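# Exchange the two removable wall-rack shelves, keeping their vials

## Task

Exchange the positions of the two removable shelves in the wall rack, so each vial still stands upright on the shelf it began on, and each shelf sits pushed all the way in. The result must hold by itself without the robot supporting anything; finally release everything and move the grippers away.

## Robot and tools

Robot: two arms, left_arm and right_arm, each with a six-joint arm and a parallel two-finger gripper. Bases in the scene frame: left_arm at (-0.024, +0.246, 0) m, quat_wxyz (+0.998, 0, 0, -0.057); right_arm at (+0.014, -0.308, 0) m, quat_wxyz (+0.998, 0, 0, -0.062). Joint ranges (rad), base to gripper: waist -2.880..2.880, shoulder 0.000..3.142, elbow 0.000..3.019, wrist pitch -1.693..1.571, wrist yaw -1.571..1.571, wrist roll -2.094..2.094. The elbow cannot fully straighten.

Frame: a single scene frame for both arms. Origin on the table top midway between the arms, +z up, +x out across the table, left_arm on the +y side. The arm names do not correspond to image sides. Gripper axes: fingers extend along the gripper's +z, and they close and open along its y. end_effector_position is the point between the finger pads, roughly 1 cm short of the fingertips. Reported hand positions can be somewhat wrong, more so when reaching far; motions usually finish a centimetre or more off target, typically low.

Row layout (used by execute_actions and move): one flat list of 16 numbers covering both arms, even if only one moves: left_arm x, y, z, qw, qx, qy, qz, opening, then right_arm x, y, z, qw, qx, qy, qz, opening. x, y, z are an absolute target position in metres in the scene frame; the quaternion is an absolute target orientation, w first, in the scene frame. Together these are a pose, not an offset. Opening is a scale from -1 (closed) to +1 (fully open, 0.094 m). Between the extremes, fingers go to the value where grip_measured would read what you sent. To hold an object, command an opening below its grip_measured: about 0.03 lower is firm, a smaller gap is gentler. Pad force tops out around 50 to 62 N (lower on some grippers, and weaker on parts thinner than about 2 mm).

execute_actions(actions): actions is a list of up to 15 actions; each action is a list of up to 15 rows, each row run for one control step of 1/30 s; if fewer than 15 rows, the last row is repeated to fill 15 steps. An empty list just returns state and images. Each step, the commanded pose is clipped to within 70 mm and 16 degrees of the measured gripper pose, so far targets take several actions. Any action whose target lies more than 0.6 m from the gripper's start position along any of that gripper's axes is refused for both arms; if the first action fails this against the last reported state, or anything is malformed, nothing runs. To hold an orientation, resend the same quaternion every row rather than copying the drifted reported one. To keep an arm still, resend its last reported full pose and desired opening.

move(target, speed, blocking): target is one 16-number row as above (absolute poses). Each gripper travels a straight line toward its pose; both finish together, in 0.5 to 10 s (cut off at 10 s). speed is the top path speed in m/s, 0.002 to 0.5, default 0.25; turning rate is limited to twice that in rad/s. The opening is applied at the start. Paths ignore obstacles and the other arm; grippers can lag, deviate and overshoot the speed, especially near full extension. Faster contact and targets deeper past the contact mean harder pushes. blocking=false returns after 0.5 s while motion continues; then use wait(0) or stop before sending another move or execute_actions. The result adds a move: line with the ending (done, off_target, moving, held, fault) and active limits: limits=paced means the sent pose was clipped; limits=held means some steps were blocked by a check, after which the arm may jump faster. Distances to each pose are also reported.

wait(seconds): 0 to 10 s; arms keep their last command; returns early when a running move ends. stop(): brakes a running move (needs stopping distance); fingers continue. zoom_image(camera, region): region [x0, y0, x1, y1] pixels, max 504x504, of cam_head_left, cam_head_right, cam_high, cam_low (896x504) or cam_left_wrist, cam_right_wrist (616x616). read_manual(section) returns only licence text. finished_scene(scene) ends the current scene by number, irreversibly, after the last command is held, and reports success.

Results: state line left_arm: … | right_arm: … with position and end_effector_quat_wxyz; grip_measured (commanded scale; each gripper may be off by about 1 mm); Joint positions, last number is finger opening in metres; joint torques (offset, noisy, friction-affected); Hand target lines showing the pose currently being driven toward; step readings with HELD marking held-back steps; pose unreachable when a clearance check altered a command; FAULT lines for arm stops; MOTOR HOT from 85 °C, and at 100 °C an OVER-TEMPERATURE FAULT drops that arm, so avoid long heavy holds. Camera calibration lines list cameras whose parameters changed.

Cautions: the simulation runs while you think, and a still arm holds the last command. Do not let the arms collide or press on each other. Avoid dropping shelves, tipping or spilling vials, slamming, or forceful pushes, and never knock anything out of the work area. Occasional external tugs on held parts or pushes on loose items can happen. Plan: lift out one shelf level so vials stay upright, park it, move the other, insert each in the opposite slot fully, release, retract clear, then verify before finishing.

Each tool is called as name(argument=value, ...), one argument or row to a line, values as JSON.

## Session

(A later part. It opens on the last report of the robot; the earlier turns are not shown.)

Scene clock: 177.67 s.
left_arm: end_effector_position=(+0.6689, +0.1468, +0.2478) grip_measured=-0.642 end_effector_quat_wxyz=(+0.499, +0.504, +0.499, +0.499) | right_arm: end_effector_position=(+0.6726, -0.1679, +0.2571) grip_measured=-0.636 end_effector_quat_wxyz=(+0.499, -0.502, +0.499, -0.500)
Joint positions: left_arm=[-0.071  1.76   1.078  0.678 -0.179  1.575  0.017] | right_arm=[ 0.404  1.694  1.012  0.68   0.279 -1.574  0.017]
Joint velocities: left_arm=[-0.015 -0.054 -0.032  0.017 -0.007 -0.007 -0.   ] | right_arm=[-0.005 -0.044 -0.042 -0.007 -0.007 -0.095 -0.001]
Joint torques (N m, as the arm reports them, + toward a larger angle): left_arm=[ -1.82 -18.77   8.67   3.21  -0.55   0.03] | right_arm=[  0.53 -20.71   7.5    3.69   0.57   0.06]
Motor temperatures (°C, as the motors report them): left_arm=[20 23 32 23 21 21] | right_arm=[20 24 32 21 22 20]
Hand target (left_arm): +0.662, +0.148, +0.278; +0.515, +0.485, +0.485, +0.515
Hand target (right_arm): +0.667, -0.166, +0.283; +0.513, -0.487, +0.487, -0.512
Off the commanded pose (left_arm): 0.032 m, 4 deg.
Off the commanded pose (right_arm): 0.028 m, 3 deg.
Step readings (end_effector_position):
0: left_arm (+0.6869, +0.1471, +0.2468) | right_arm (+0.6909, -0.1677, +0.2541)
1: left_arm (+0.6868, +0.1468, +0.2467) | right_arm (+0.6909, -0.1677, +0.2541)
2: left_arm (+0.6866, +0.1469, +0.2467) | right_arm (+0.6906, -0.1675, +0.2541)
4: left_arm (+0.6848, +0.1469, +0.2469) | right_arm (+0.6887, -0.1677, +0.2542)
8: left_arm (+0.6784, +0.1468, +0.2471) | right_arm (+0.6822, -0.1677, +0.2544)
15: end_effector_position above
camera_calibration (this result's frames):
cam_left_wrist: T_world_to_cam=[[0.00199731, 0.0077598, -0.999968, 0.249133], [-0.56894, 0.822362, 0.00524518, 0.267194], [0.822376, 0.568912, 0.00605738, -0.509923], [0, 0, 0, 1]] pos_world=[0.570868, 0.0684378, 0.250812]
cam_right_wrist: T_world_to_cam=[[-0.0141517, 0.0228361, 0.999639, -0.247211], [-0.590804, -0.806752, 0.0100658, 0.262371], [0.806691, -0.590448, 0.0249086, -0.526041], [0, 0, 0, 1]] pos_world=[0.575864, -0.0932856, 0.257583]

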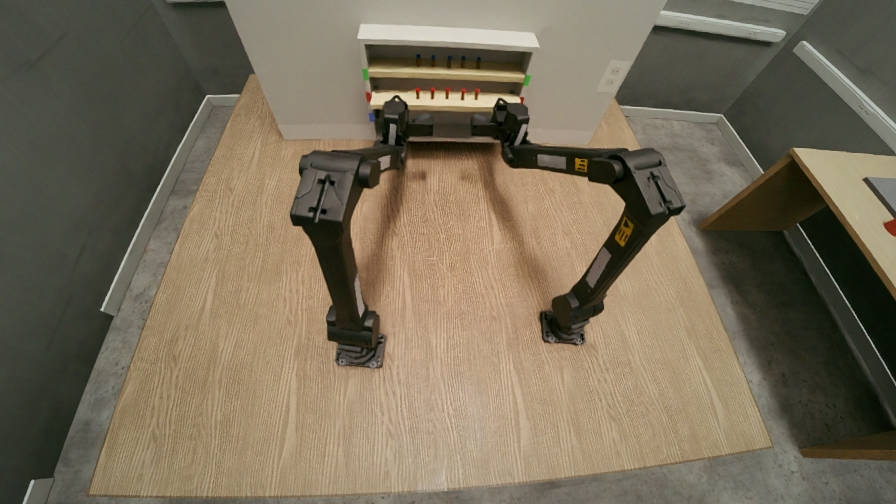

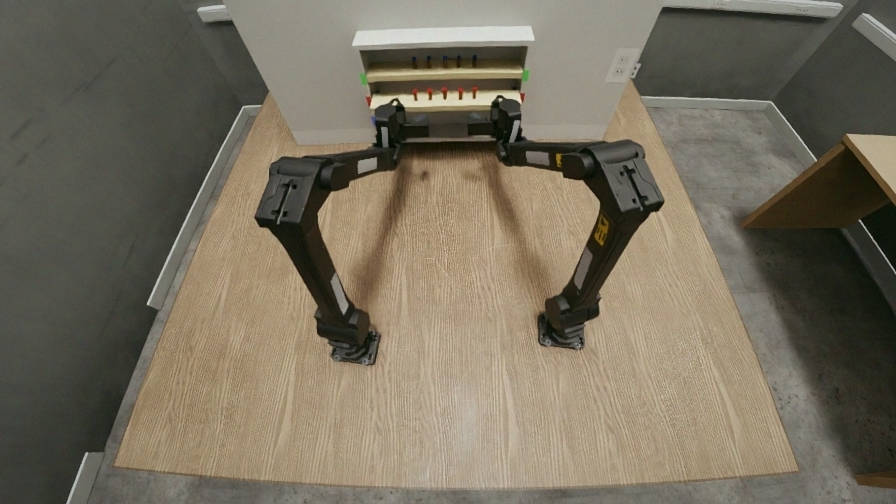

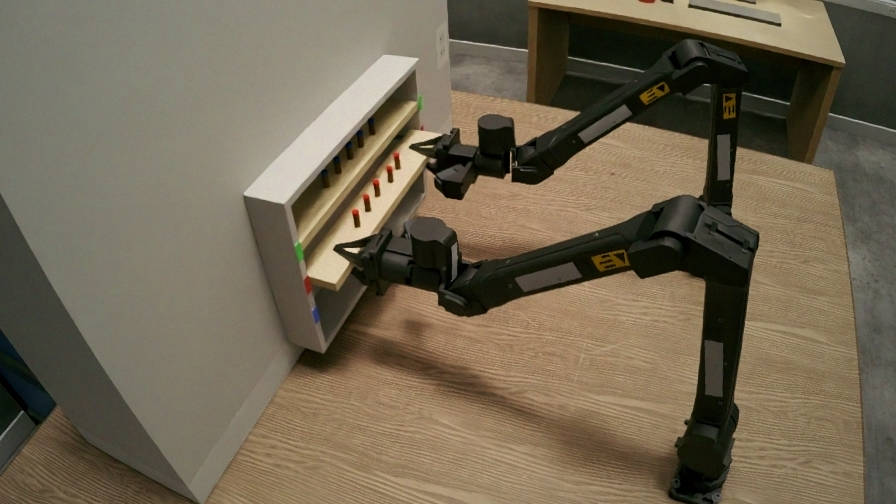

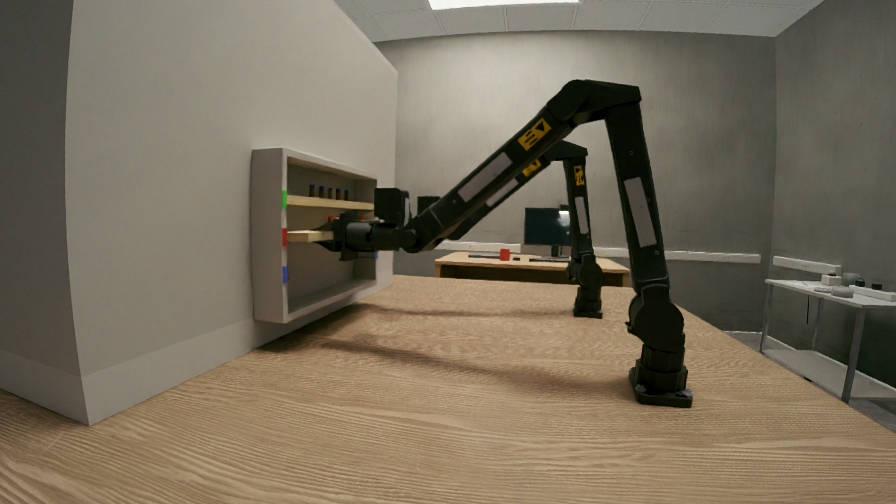

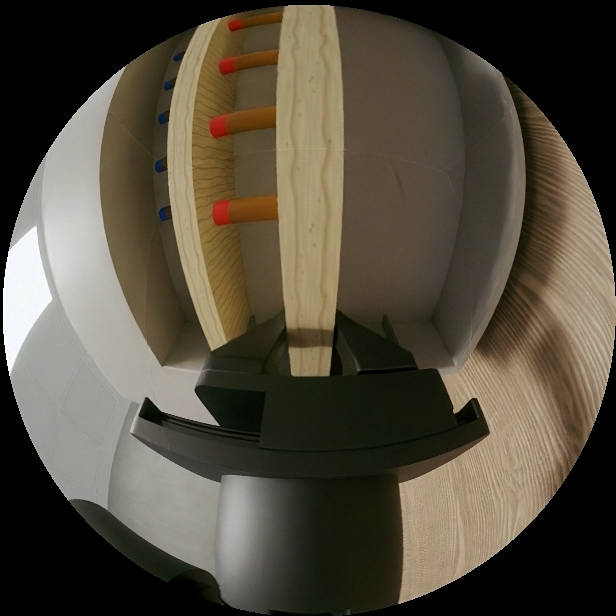

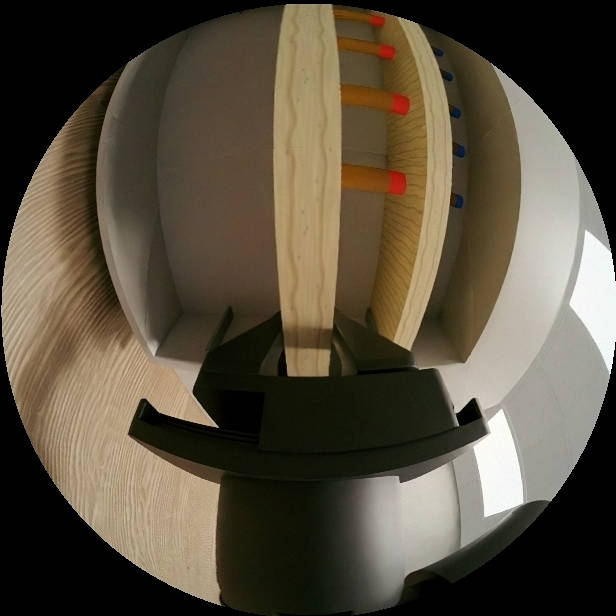

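execute_actions(
  actions=[
    [[0.661,0.1474,0.281,0.516,0.484,0.484,0.516,-0.69,0.666,-0.1662,0.285,0.514,-0.486,0.486,-0.514,-0.69],[0.659,0.1474,0.283,0.517,0.483,0.483,0.517,-0.69,0.664,-0.1662,0.286,0.514,-0.486,0.486,-0.514,-0.69],[0.6565,0.1474,0.285,0.517,0.483,0.483,0.517,-0.69,0.6615,-0.1662,0.286,0.514,-0.486,0.486,-0.514,-0.69],[0.654,0.1474,0.285,0.517,0.483,0.483,0.517,-0.69,0.659,-0.1662,0.286,0.514,-0.486,0.486,-0.514,-0.69],[0.651,0.1474,0.285,0.517,0.483,0.483,0.517,-0.69,0.656,-0.1662,0.286,0.514,-0.486,0.486,-0.514,-0.69],[0.648,0.1474,0.285,0.517,0.483,0.483,0.517,-0.69,0.653,-0.1662,0.286,0.514,-0.486,0.486,-0.514,-0.69],[0.645,0.1474,0.285,0.517,0.483,0.483,0.517,-0.69,0.65,-0.1662,0.286,0.514,-0.486,0.486,-0.514,-0.69],[0.642,0.1474,0.285,0.517,0.483,0.483,0.517,-0.69,0.647,-0.1662,0.286,0.514,-0.486,0.486,-0.514,-0.69],[0.639,0.1474,0.285,0.517,0.483,0.483,0.517,-0.69,0.644,-0.1662,0.286,0.514,-0.486,0.486,-0.514,-0.69],[0.636,0.1474,0.285,0.517,0.483,0.483,0.517,-0.69,0.641,-0.1662,0.286,0.514,-0.486,0.486,-0.514,-0.69],[0.633,0.1474,0.285,0.517,0.483,0.483,0.517,-0.69,0.638,-0.1662,0.286,0.514,-0.486,0.486,-0.514,-0.69],[0.63,0.1474,0.285,0.517,0.483,0.483,0.517,-0.69,0.635,-0.1662,0.286,0.514,-0.486,0.486,-0.514,-0.69],[0.627,0.1474,0.285,0.517,0.483,0.483,0.517,-0.69,0.632,-0.1662,0.286,0.514,-0.486,0.486,-0.514,-0.69],[0.625,0.1474,0.285,0.517,0.483,0.483,0.517,-0.69,0.63,-0.1662,0.286,0.514,-0.486,0.486,-0.514,-0.69],[0.623,0.1474,0.285,0.517,0.483,0.483,0.517,-0.69,0.628,-0.1662,0.286,0.514,-0.486,0.486,-0.514,-0.69]],
  ],
)

wait(
  seconds=0.4,
)

Scene clock: 196.57 s.
left_arm: end_effector_position=(+0.6335, +0.1471, +0.2453) grip_measured=-0.642 end_effector_quat_wxyz=(+0.496, +0.506, +0.502, +0.495) | right_arm: end_effector_position=(+0.6374, -0.1680, +0.2558) grip_measured=-0.636 end_effector_quat_wxyz=(+0.495, -0.505, +0.500, -0.499)
Joint positions: left_arm=[-0.084  1.684  0.972  0.695 -0.194  1.57   0.017] | right_arm=[ 0.424  1.617  0.914  0.69   0.3   -1.577  0.017]
Joint velocities: left_arm=[-0.024 -0.151 -0.227  0.042 -0.125 -0.037 -0.   ] | right_arm=[ 0.054 -0.161 -0.208  0.012 -0.022  0.007  0.   ]
Joint torques (N m, as the arm reports them, + toward a larger angle): left_arm=[ -1.64 -18.22   9.03   3.52  -0.51   0.2 ] | right_arm=[  1.05 -18.54   7.76   4.1    0.61   0.07]
Motor temperatures (°C, as the motors report them): left_arm=[20 23 31 23 22 21] | right_arm=[20 24 31 21 22 20]
Hand target (left_arm): +0.624, +0.148, +0.283; +0.516, +0.483, +0.483, +0.517
Hand target (right_arm): +0.628, -0.167, +0.285; +0.514, -0.485, +0.487, -0.513
Off the commanded pose (left_arm): 0.041 m, 5 deg.
Off the commanded pose (right_arm): 0.032 m, 4 deg.
Step readings (end_effector_position):
0: left_arm (+0.6684, +0.1469, +0.2477) | right_arm (+0.6722, -0.1680, +0.2572)
1: left_arm (+0.6684, +0.1470, +0.2477) | right_arm (+0.6722, -0.1677, +0.2572)
2: left_arm (+0.6682, +0.1469, +0.2476) | right_arm (+0.6719, -0.1678, +0.2570)
4: left_arm (+0.6662, +0.1467, +0.2475) | right_arm (+0.6698, -0.1680, +0.2563)
8: left_arm (+0.6560, +0.1467, +0.2475) | right_arm (+0.6594, -0.1683, +0.2564)
15: end_effector_position above
camera_calibration (this result's frames):
cam_left_wrist: T_world_to_cam=[[-0.0103627, 0.00571687, -0.99993, 0.254778], [-0.569822, 0.8217, 0.0106032, 0.246169], [0.821703, 0.569892, -0.00525741, -0.477883], [0, 0, 0, 1]] pos_world=[0.535591, 0.0686085, 0.249637]
cam_right_wrist: T_world_to_cam=[[-0.00358299, 0.0284409, 0.999589, -0.252213], [-0.591244, -0.806224, 0.0208199, 0.239115], [0.806485, -0.590926, 0.0197042, -0.496325], [0, 0, 0, 1]] pos_world=[0.54075, -0.0933386, 0.256911]

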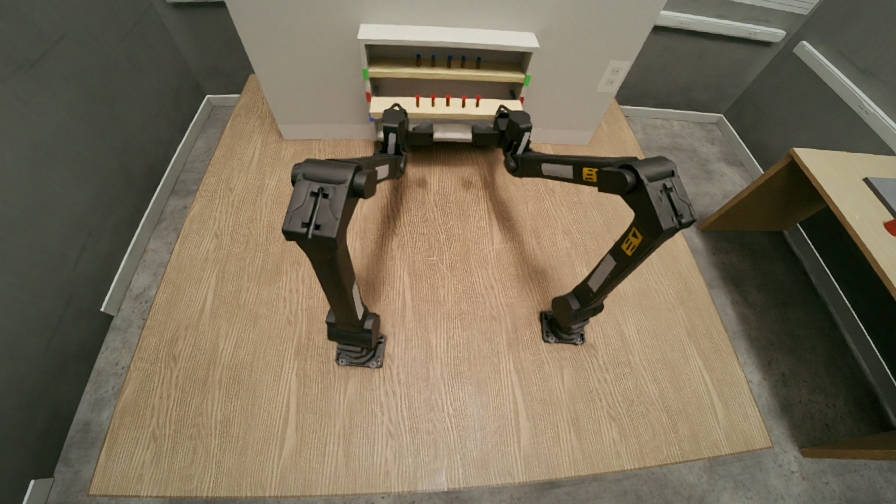

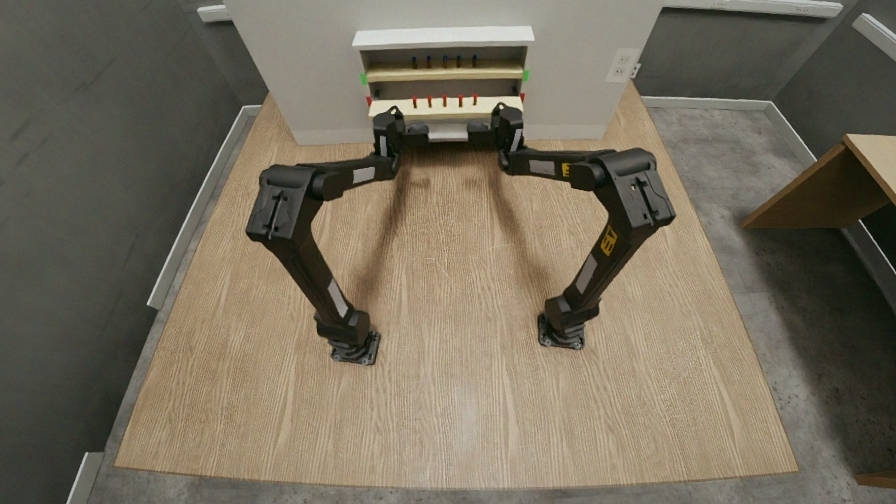

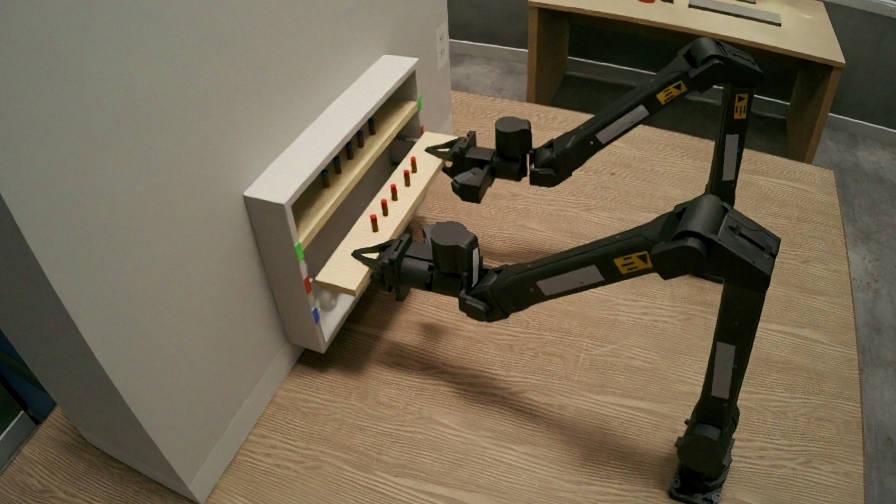

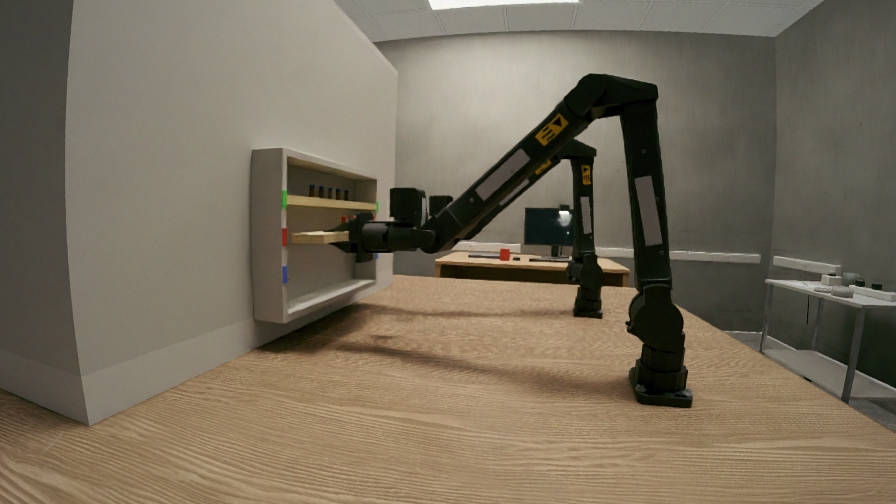

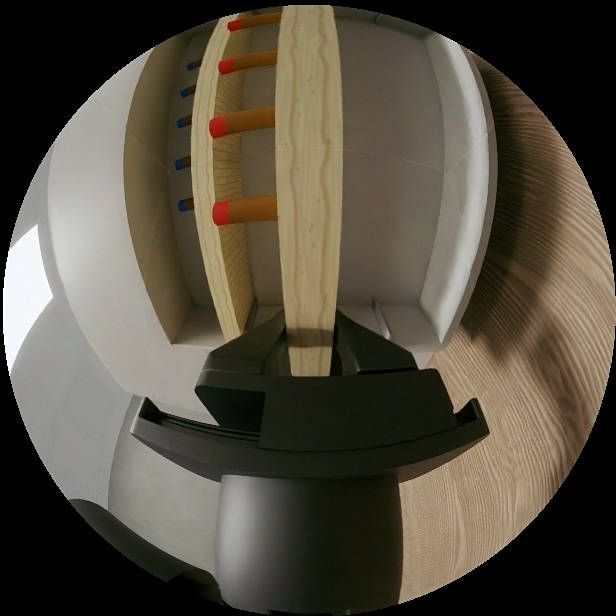

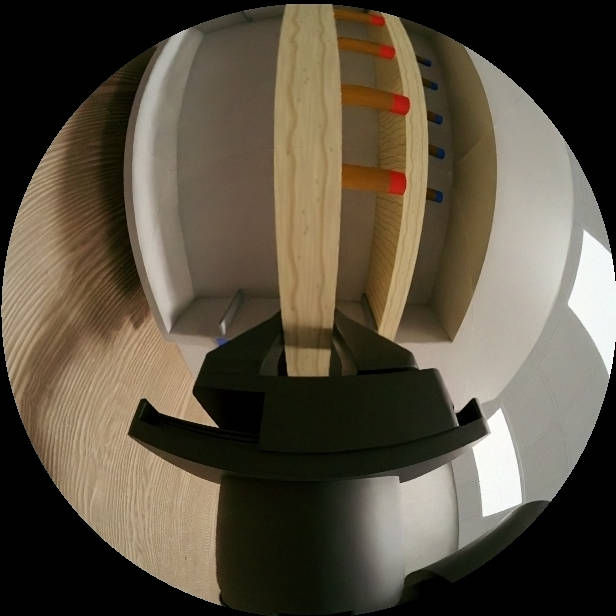

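Scene clock: 196.97 s.
left_arm: end_effector_position=(+0.6289, +0.1475, +0.2450) grip_measured=-0.642 end_effector_quat_wxyz=(+0.496, +0.506, +0.503, +0.495) | right_arm: end_effector_position=(+0.6330, -0.1677, +0.2556) grip_measured=-0.636 end_effector_quat_wxyz=(+0.495, -0.506, +0.500, -0.499)
Joint positions: left_arm=[-0.086  1.674  0.959  0.698 -0.195  1.569  0.017] | right_arm=[ 0.427  1.607  0.902  0.692  0.302 -1.577  0.017]
Joint velocities: left_arm=[-0.005 -0.005 -0.007  0.002  0.022  0.037 -0.   ] | right_arm=[-0.005  0.005 -0.007 -0.002  0.007 -0.022  0.   ]
Joint torques (N m, as the arm reports them, + toward a larger angle): left_arm=[ -1.63 -18.11   8.84   3.51  -0.48   0.14] | right_arm=[  0.87 -18.37   7.52   4.29   0.57   0.07]
Motor temperatures (°C, as the motors report them): left_arm=[20 23 31 23 22 21] | right_arm=[20 24 31 21 22 20]
Hand target (left_arm): +0.624, +0.148, +0.283; +0.516, +0.483, +0.483, +0.517
Hand target (right_arm): +0.628, -0.167, +0.285; +0.514, -0.485, +0.487, -0.513
Off the commanded pose (left_arm): 0.040 m, 5 deg.
Off the commanded pose (right_arm): 0.031 m, 4 deg.
wait: 0.40 s; at rest by 0.23 s
camera_calibration (this result's frames):
cam_left_wrist: T_world_to_cam=[[-0.011486, 0.00481985, -0.999922, 0.255264], [-0.570139, 0.821481, 0.0105089, 0.243435], [0.821468, 0.570216, -0.00668758, -0.473862], [0, 0, 0, 1]] pos_world=[0.530986, 0.068996, 0.249517]
cam_right_wrist: T_world_to_cam=[[-0.00289576, 0.0290689, 0.999573, -0.252402], [-0.590302, -0.806889, 0.0217553, 0.235768], [0.807177, -0.589987, 0.019496, -0.492759], [0, 0, 0, 1]] pos_world=[0.536187, -0.0931456, 0.256772]

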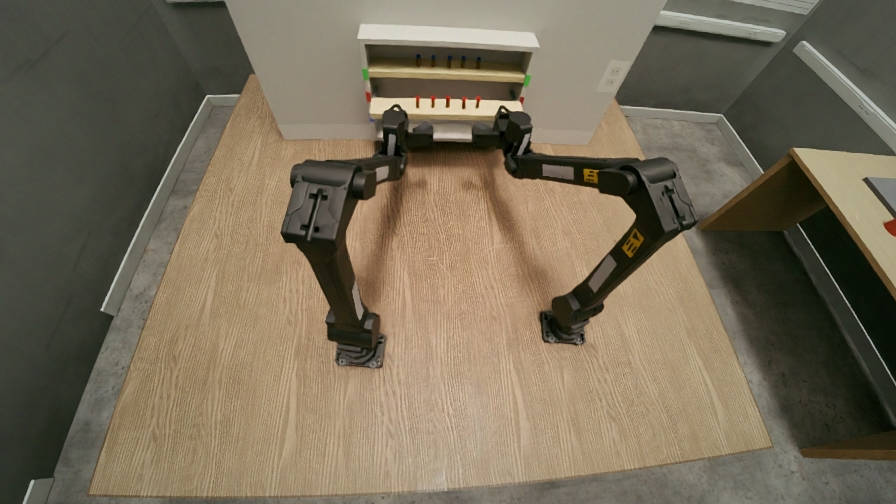

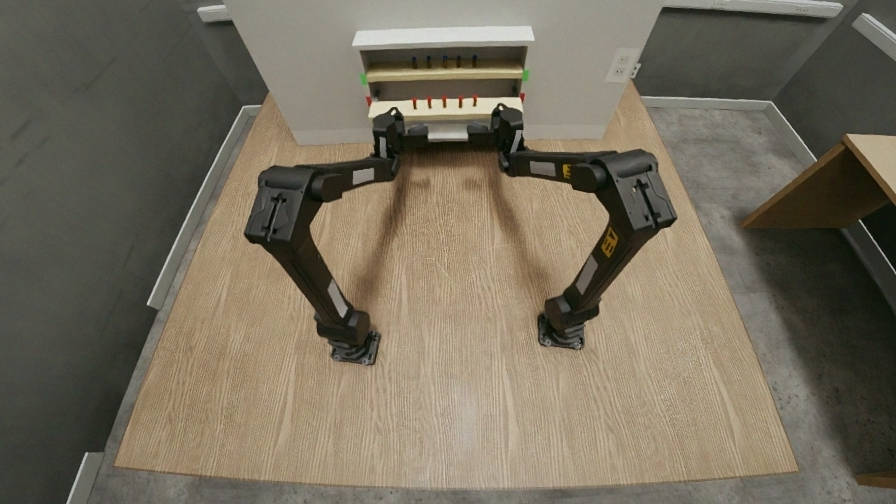

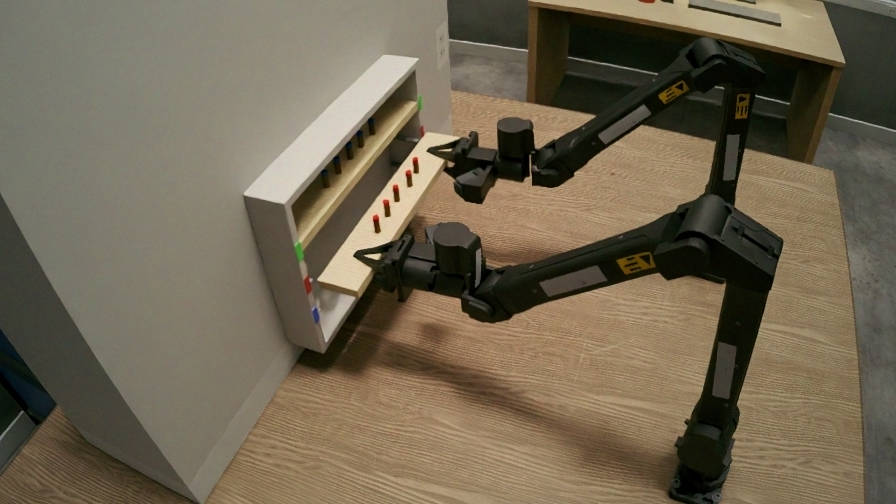

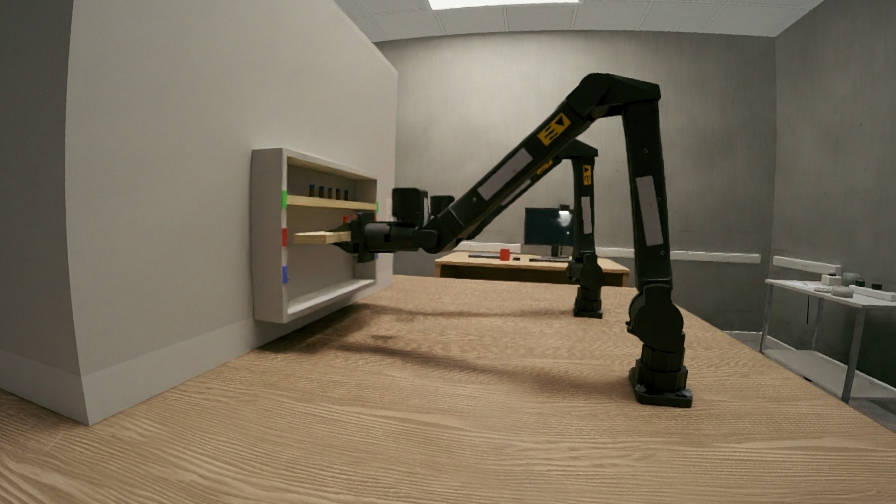

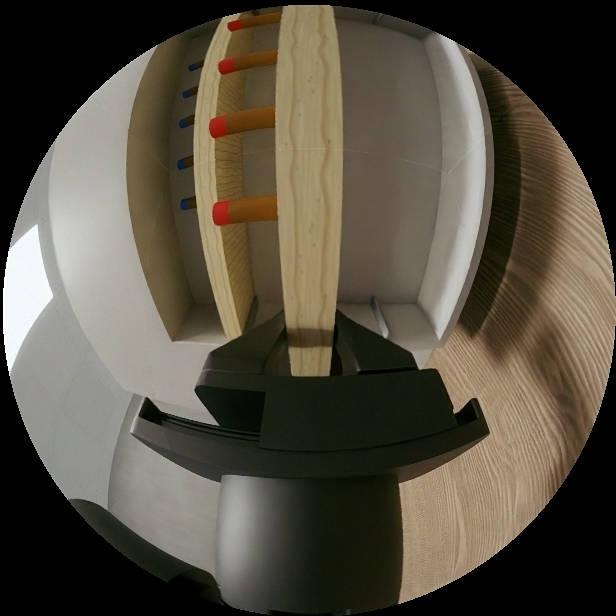

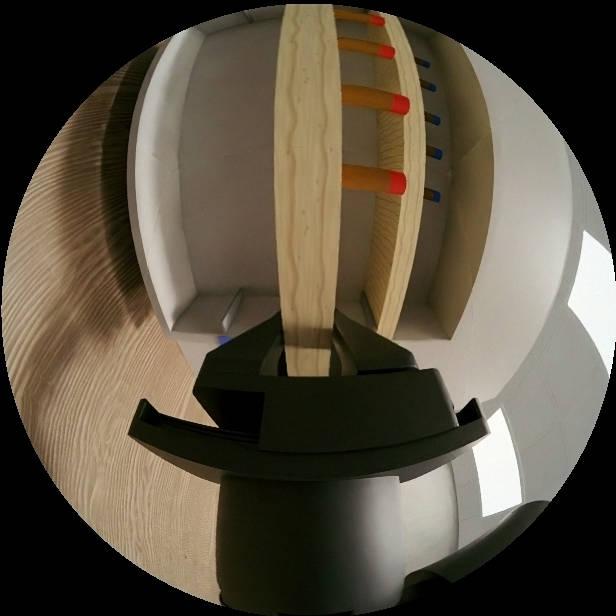

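execute_actions(
  actions=[
    [[0.623,0.1474,0.281,0.517,0.483,0.483,0.517,-0.69,0.628,-0.1662,0.283,0.514,-0.486,0.486,-0.514,-0.69],[0.623,0.1474,0.277,0.517,0.483,0.483,0.517,-0.69,0.628,-0.1662,0.28,0.514,-0.486,0.486,-0.514,-0.69],[0.624,0.1474,0.273,0.516,0.484,0.484,0.516,-0.69,0.629,-0.1662,0.277,0.514,-0.486,0.486,-0.514,-0.69],[0.624,0.1474,0.269,0.516,0.484,0.484,0.516,-0.69,0.629,-0.1662,0.274,0.514,-0.486,0.486,-0.514,-0.69],[0.625,0.1474,0.265,0.515,0.485,0.485,0.515,-0.69,0.63,-0.1662,0.271,0.514,-0.486,0.486,-0.514,-0.69],[0.625,0.1474,0.262,0.515,0.485,0.485,0.515,-0.69,0.63,-0.1662,0.268,0.514,-0.486,0.486,-0.514,-0.69],[0.626,0.1474,0.259,0.515,0.485,0.485,0.515,-0.69,0.631,-0.1662,0.265,0.514,-0.486,0.486,-0.514,-0.69],[0.626,0.1474,0.256,0.515,0.485,0.485,0.515,-0.69,0.631,-0.1662,0.262,0.514,-0.486,0.486,-0.514,-0.69],[0.627,0.1474,0.253,0.515,0.485,0.485,0.515,-0.69,0.632,-0.1662,0.259,0.514,-0.486,0.486,-0.514,-0.69],[0.627,0.1474,0.25,0.515,0.485,0.485,0.515,-0.69,0.632,-0.1662,0.256,0.514,-0.486,0.486,-0.514,-0.69],[0.628,0.1474,0.247,0.515,0.485,0.485,0.515,-0.69,0.633,-0.1662,0.253,0.514,-0.486,0.486,-0.514,-0.69],[0.628,0.1474,0.244,0.515,0.485,0.485,0.515,-0.69,0.633,-0.1662,0.25,0.514,-0.486,0.486,-0.514,-0.69],[0.629,0.1474,0.241,0.515,0.485,0.485,0.515,-0.69,0.634,-0.1662,0.247,0.514,-0.486,0.486,-0.514,-0.69],[0.629,0.1474,0.238,0.515,0.485,0.485,0.515,-0.69,0.634,-0.1662,0.244,0.514,-0.486,0.486,-0.514,-0.69],[0.63,0.1474,0.235,0.515,0.485,0.485,0.515,-0.69,0.635,-0.1662,0.241,0.514,-0.486,0.486,-0.514,-0.69]],
    [[0.63,0.1474,0.232,0.515,0.485,0.485,0.515,-0.69,0.635,-0.1662,0.238,0.514,-0.486,0.486,-0.514,-0.69],[0.63,0.1474,0.229,0.515,0.485,0.485,0.515,-0.69,0.635,-0.1662,0.235,0.514,-0.486,0.486,-0.514,-0.69],[0.63,0.1474,0.227,0.515,0.485,0.485,0.515,-0.69,0.635,-0.1662,0.233,0.514,-0.486,0.486,-0.514,-0.69],[0.63,0.1474,0.225,0.515,0.485,0.485,0.515,-0.69,0.635,-0.1662,0.231,0.514,-0.486,0.486,-0.514,-0.69]],
  ],
)

Scene clock: 224.30 s.
left_arm: end_effector_position=(+0.6286, +0.1483, +0.2047) grip_measured=-0.642 end_effector_quat_wxyz=(+0.499, +0.500, +0.500, +0.501) | right_arm: end_effector_position=(+0.6354, -0.1662, +0.2133) grip_measured=-0.636 end_effector_quat_wxyz=(+0.500, -0.501, +0.495, -0.504)
Joint positions: left_arm=[-0.086  1.764  0.925  0.838 -0.201  1.573  0.017] | right_arm=[ 0.429  1.711  0.871  0.848  0.302 -1.583  0.017]
Joint velocities: left_arm=[ 0.005 -0.015 -0.012 -0.012 -0.066  0.007  0.   ] | right_arm=[-0.015 -0.005 -0.012 -0.007 -0.037 -0.066  0.   ]
Joint torques (N m, as the arm reports them, + toward a larger angle): left_arm=[ -1.51 -16.06   8.33   3.69  -0.13   0.07] | right_arm=[  0.53 -17.63   6.98   4.07   0.36   0.11]
Motor temperatures (°C, as the motors report them): left_arm=[20 24 32 23 22 21] | right_arm=[20 24 31 22 22 20]
Hand target (left_arm): +0.630, +0.147, +0.225; +0.514, +0.485, +0.485, +0.515
Hand target (right_arm): +0.635, -0.166, +0.231; +0.514, -0.486, +0.486, -0.514
Off the commanded pose (left_arm): 0.020 m, 3 deg.
Off the commanded pose (right_arm): 0.018 m, 3 deg.
Step readings (end_effector_position; steps 1 to 15: 1st action; 16 to 30: 2nd action):
0: left_arm (+0.6289, +0.1475, +0.2450) | right_arm (+0.6330, -0.1677, +0.2556)
1: left_arm (+0.6288, +0.1475, +0.2451) | right_arm (+0.6330, -0.1677, +0.2559)
2: left_arm (+0.6285, +0.1476, +0.2456) | right_arm (+0.6328, -0.1677, +0.2564)
4: left_arm (+0.6275, +0.1473, +0.2467) | right_arm (+0.6319, -0.1677, +0.2575)
8: left_arm (+0.6256, +0.1475, +0.2485) | right_arm (+0.6311, -0.1678, +0.2582)
15: left_arm (+0.6282, +0.1478, +0.2357) | right_arm (+0.6346, -0.1664, +0.2432)
16: left_arm (+0.6287, +0.1480, +0.2312) | right_arm (+0.6351, -0.1663, +0.2391)
17: left_arm (+0.6290, +0.1482, +0.2267) | right_arm (+0.6354, -0.1661, +0.2347)
19: left_arm (+0.6292, +0.1482, +0.2174) | right_arm (+0.6357, -0.1660, +0.2255)
23: left_arm (+0.6288, +0.1482, +0.2042) | right_arm (+0.6355, -0.1661, +0.2128)
30: end_effector_position above
camera_calibration (this result's frames):
cam_left_wrist: T_world_to_cam=[[0.00570173, 0.00596243, -0.999966, 0.204079], [-0.574589, 0.818441, 0.0016038, 0.248175], [0.818422, 0.57456, 0.00809248, -0.476151], [0, 0, 0, 1]] pos_world=[0.531127, 0.0692442, 0.207527]
cam_right_wrist: T_world_to_cam=[[-0.0233117, 0.0287484, 0.999315, -0.19712], [-0.589685, -0.807578, 0.00947654, 0.241435], [0.807297, -0.58906, 0.0357785, -0.496366], [0, 0, 0, 1]] pos_world=[0.53849, -0.0917446, 0.212457]

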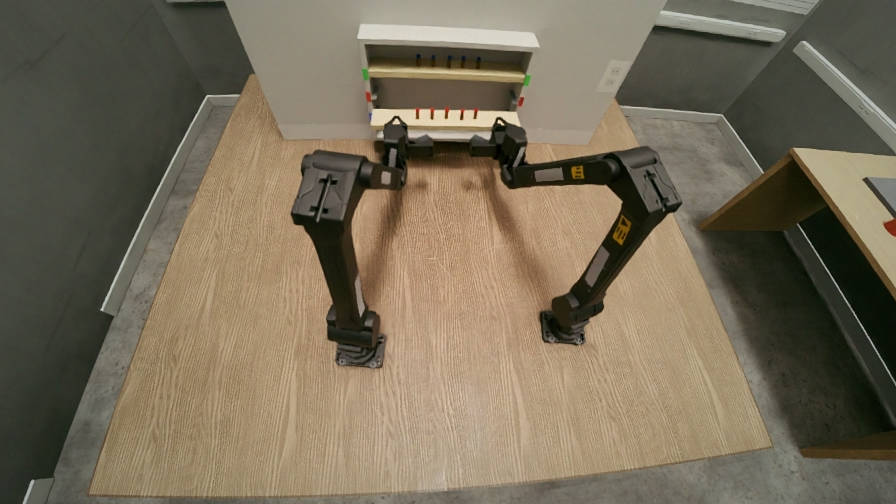

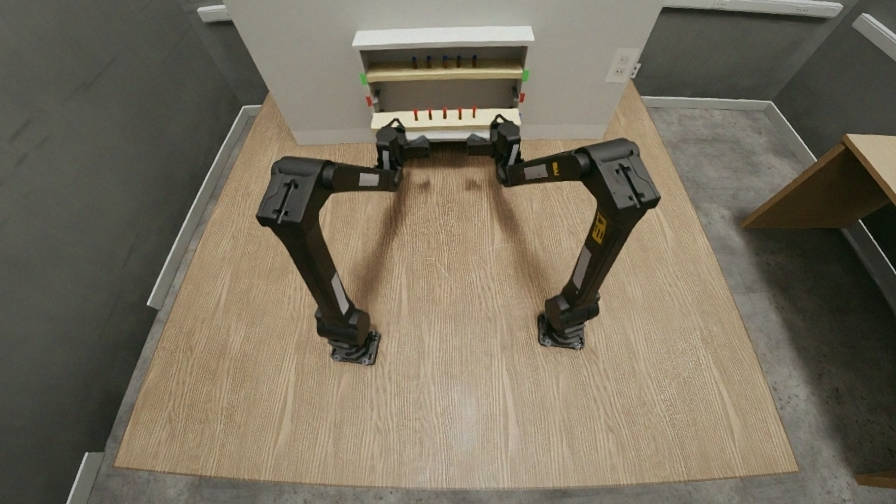

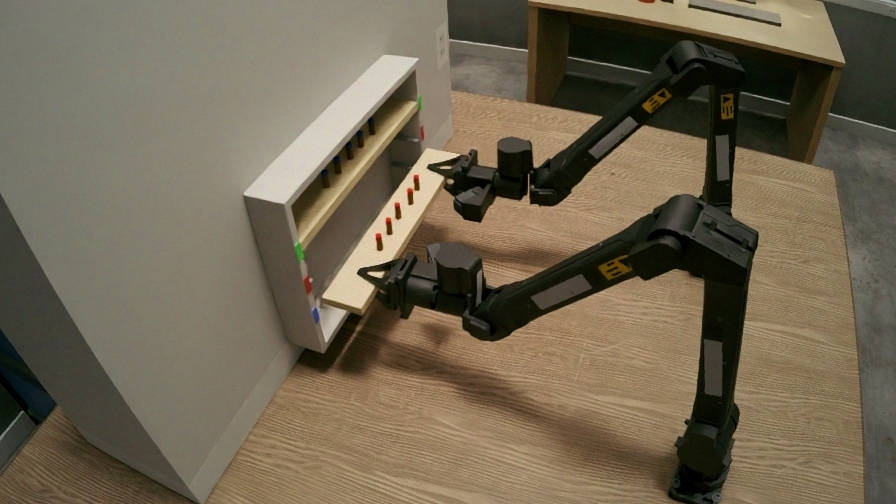

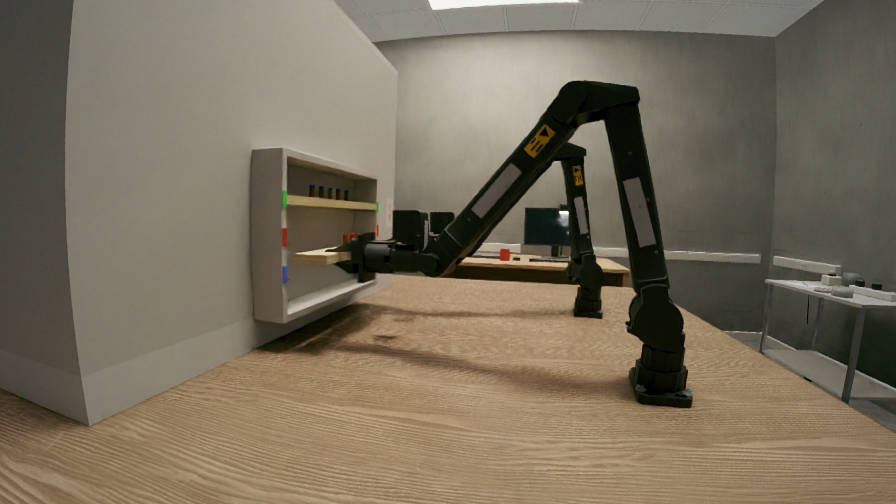

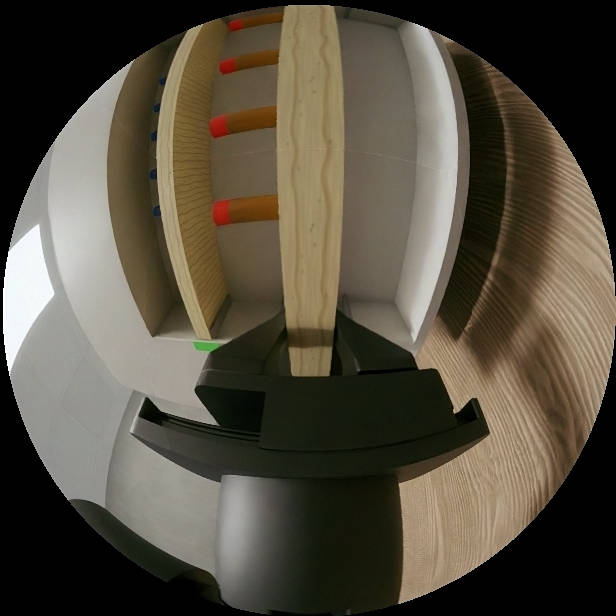

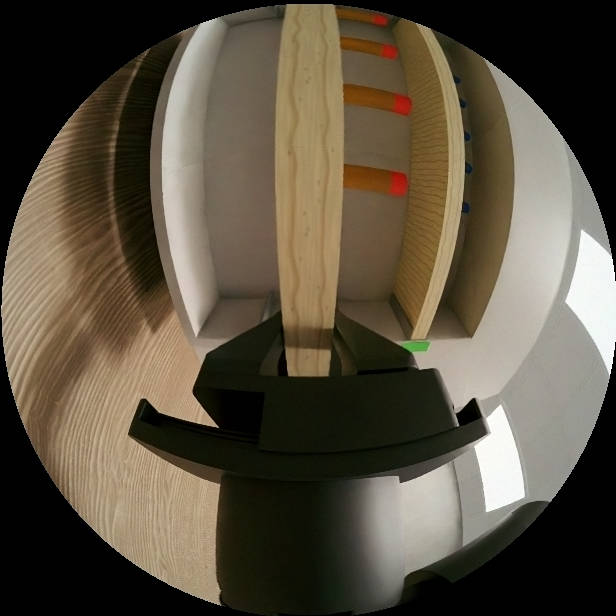

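execute_actions(
  actions=[
    [[0.633,0.1478,0.2275,0.515,0.485,0.485,0.515,-0.69,0.638,-0.167,0.2335,0.514,-0.486,0.486,-0.514,-0.69],[0.636,0.148,0.23,0.515,0.485,0.485,0.515,-0.69,0.641,-0.168,0.236,0.514,-0.486,0.486,-0.514,-0.69],[0.639,0.1485,0.2325,0.514,0.486,0.486,0.514,-0.69,0.644,-0.169,0.2385,0.514,-0.486,0.486,-0.514,-0.69],[0.642,0.149,0.235,0.514,0.486,0.486,0.514,-0.69,0.647,-0.17,0.241,0.514,-0.486,0.486,-0.514,-0.69],[0.645,0.149,0.2365,0.514,0.486,0.486,0.514,-0.69,0.65,-0.17,0.243,0.514,-0.486,0.486,-0.514,-0.69],[0.648,0.149,0.238,0.514,0.486,0.486,0.514,-0.69,0.652,-0.17,0.245,0.514,-0.486,0.486,-0.514,-0.69],[0.65,0.149,0.238,0.514,0.486,0.486,0.514,-0.69,0.654,-0.17,0.245,0.514,-0.486,0.486,-0.514,-0.69],[0.652,0.149,0.238,0.514,0.486,0.486,0.514,-0.69,0.656,-0.17,0.245,0.514,-0.486,0.486,-0.514,-0.69],[0.654,0.149,0.238,0.514,0.486,0.486,0.514,-0.69,0.658,-0.17,0.245,0.514,-0.486,0.486,-0.514,-0.69],[0.656,0.149,0.238,0.514,0.486,0.486,0.514,-0.69,0.66,-0.17,0.245,0.514,-0.486,0.486,-0.514,-0.69],[0.658,0.149,0.238,0.514,0.486,0.486,0.514,-0.69,0.662,-0.17,0.245,0.514,-0.486,0.486,-0.514,-0.69],[0.66,0.149,0.238,0.514,0.486,0.486,0.514,-0.69,0.664,-0.17,0.245,0.514,-0.486,0.486,-0.514,-0.69]],
  ],
)

zoom_image(
  camera="cam_head_right",
  region=[350, 70, 540, 150],
)

Scene clock: 244.27 s.
left_arm: end_effector_position=(+0.6339, +0.1470, +0.2017) grip_measured=-0.642 end_effector_quat_wxyz=(+0.497, +0.506, +0.501, +0.496) | right_arm: end_effector_position=(+0.6395, -0.1677, +0.2103) grip_measured=-0.636 end_effector_quat_wxyz=(+0.497, -0.508, +0.498, -0.497)
Joint positions: left_arm=[-0.084  1.774  0.941  0.819 -0.191  1.572  0.017] | right_arm=[ 0.421  1.714  0.882  0.82   0.287 -1.578  0.017]
Joint velocities: left_arm=[-0.015  0.034  0.085 -0.007  0.081 -0.037 -0.001] | right_arm=[-0.015  0.005  0.066 -0.012  0.022 -0.095 -0.001]
Joint torques (N m, as the arm reports them, + toward a larger angle): left_arm=[ -0.72 -15.9   13.59   1.6   -0.01   0.07] | right_arm=[ -1.08 -16.36  11.24   2.68  -0.05   0.07]
Motor temperatures (°C, as the motors report them): left_arm=[20 23 32 23 21 21] | right_arm=[20 24 31 22 22 20]
Hand target (left_arm): +0.656, +0.150, +0.239; +0.513, +0.486, +0.486, +0.514
Hand target (right_arm): +0.660, -0.171, +0.246; +0.514, -0.485, +0.486, -0.514
Off the commanded pose (left_arm): 0.045 m, 4 deg.
Off the commanded pose (right_arm): 0.043 m, 4 deg.
Step readings (end_effector_position):
0: left_arm (+0.6286, +0.1483, +0.2047) | right_arm (+0.6354, -0.1662, +0.2133)
1: left_arm (+0.6286, +0.1483, +0.2047) | right_arm (+0.6354, -0.1662, +0.2133)
2: left_arm (+0.6286, +0.1483, +0.2047) | right_arm (+0.6354, -0.1660, +0.2133)
4: left_arm (+0.6287, +0.1486, +0.2047) | right_arm (+0.6354, -0.1656, +0.2129)
8: left_arm (+0.6289, +0.1488, +0.2027) | right_arm (+0.6357, -0.1659, +0.2097)
15: end_effector_position above
camera_calibration (this result's frames):
cam_left_wrist: T_world_to_cam=[[-0.00735616, 0.00700249, -0.999948, 0.209153], [-0.568261, 0.822788, 0.0099423, 0.245848], [0.822816, 0.568305, -0.00207332, -0.47953], [0, 0, 0, 1]] pos_world=[0.53581, 0.0687737, 0.205704]
cam_right_wrist: T_world_to_cam=[[-0.00417529, 0.0296672, 0.999551, -0.206167], [-0.583831, -0.811586, 0.0216496, 0.235745], [0.811864, -0.583479, 0.0207093, -0.49932], [0, 0, 0, 1]] pos_world=[0.542154, -0.0938988, 0.211311]

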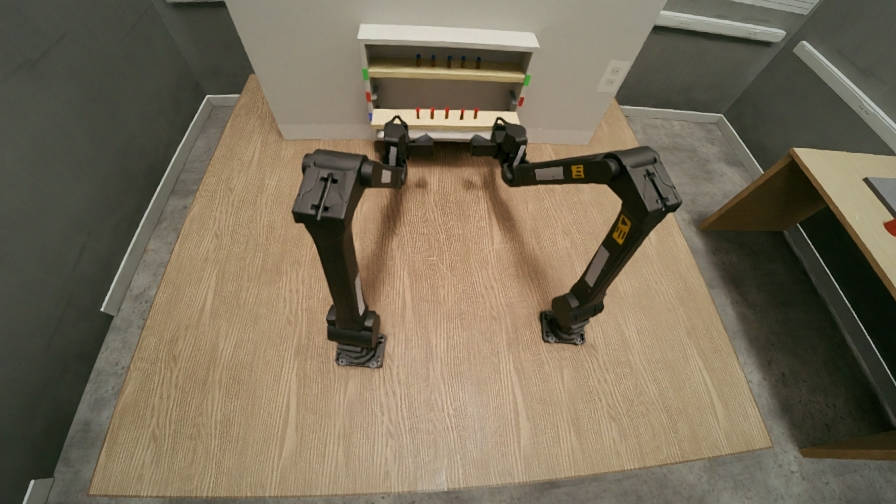

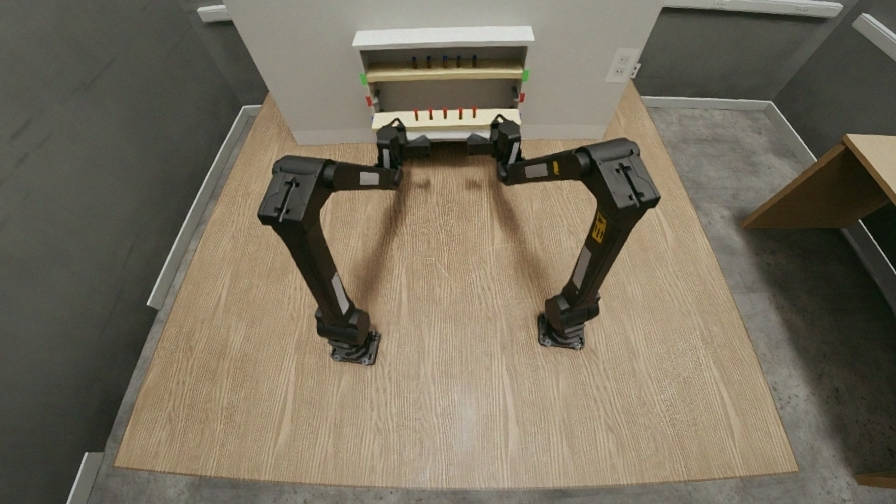

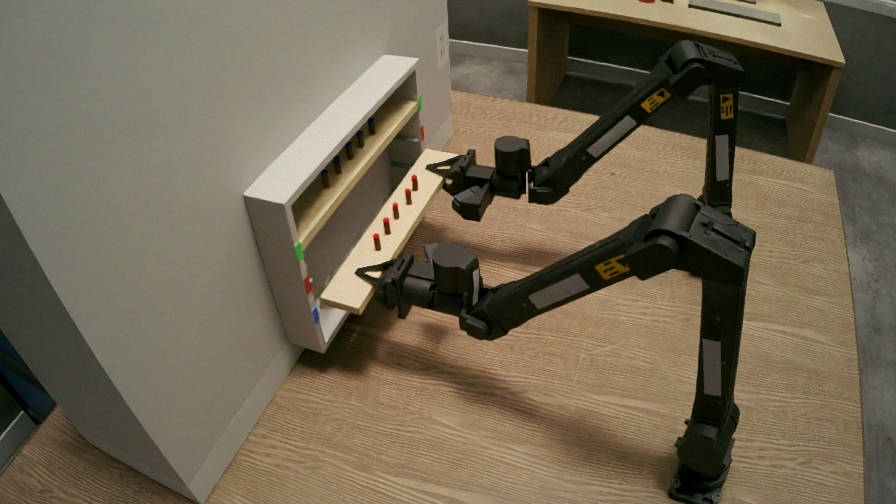

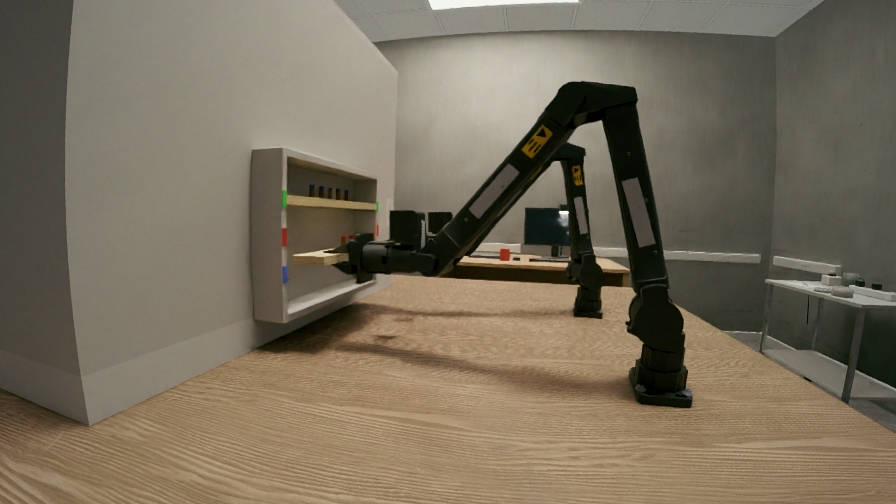

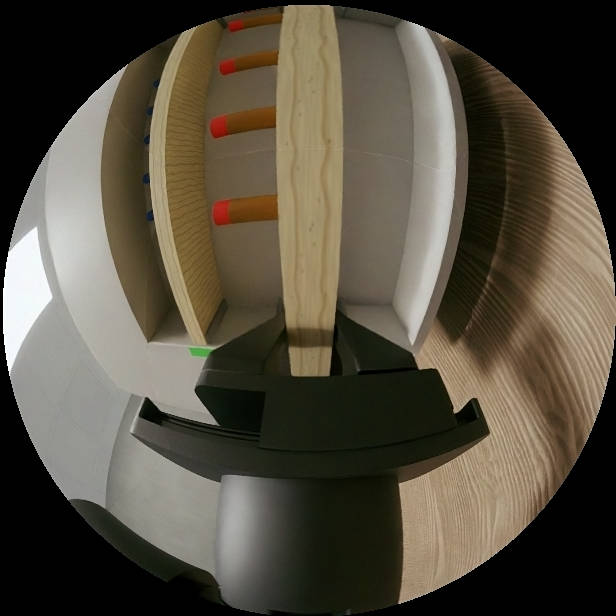

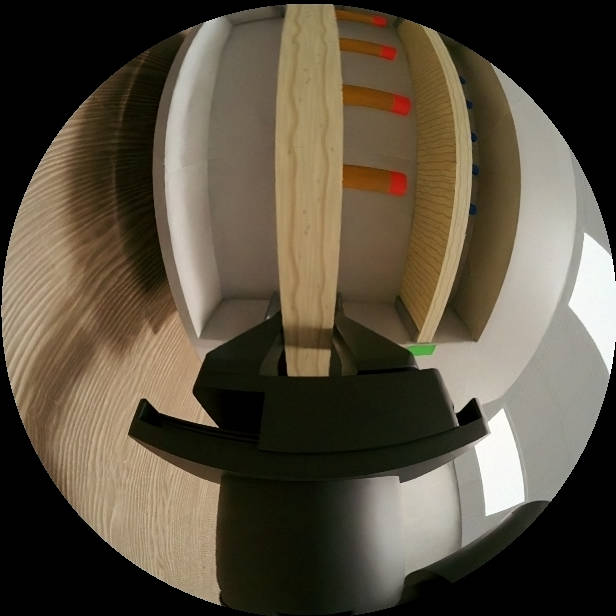

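Region (350, 70, 540, 150) of cam_head_right's 896x504 image, scaled by 2.653, with more detail than that image has; it fills the top 212 rows of this view, and the rest is white.

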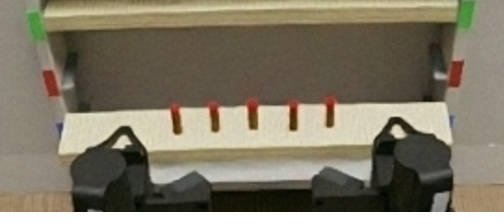

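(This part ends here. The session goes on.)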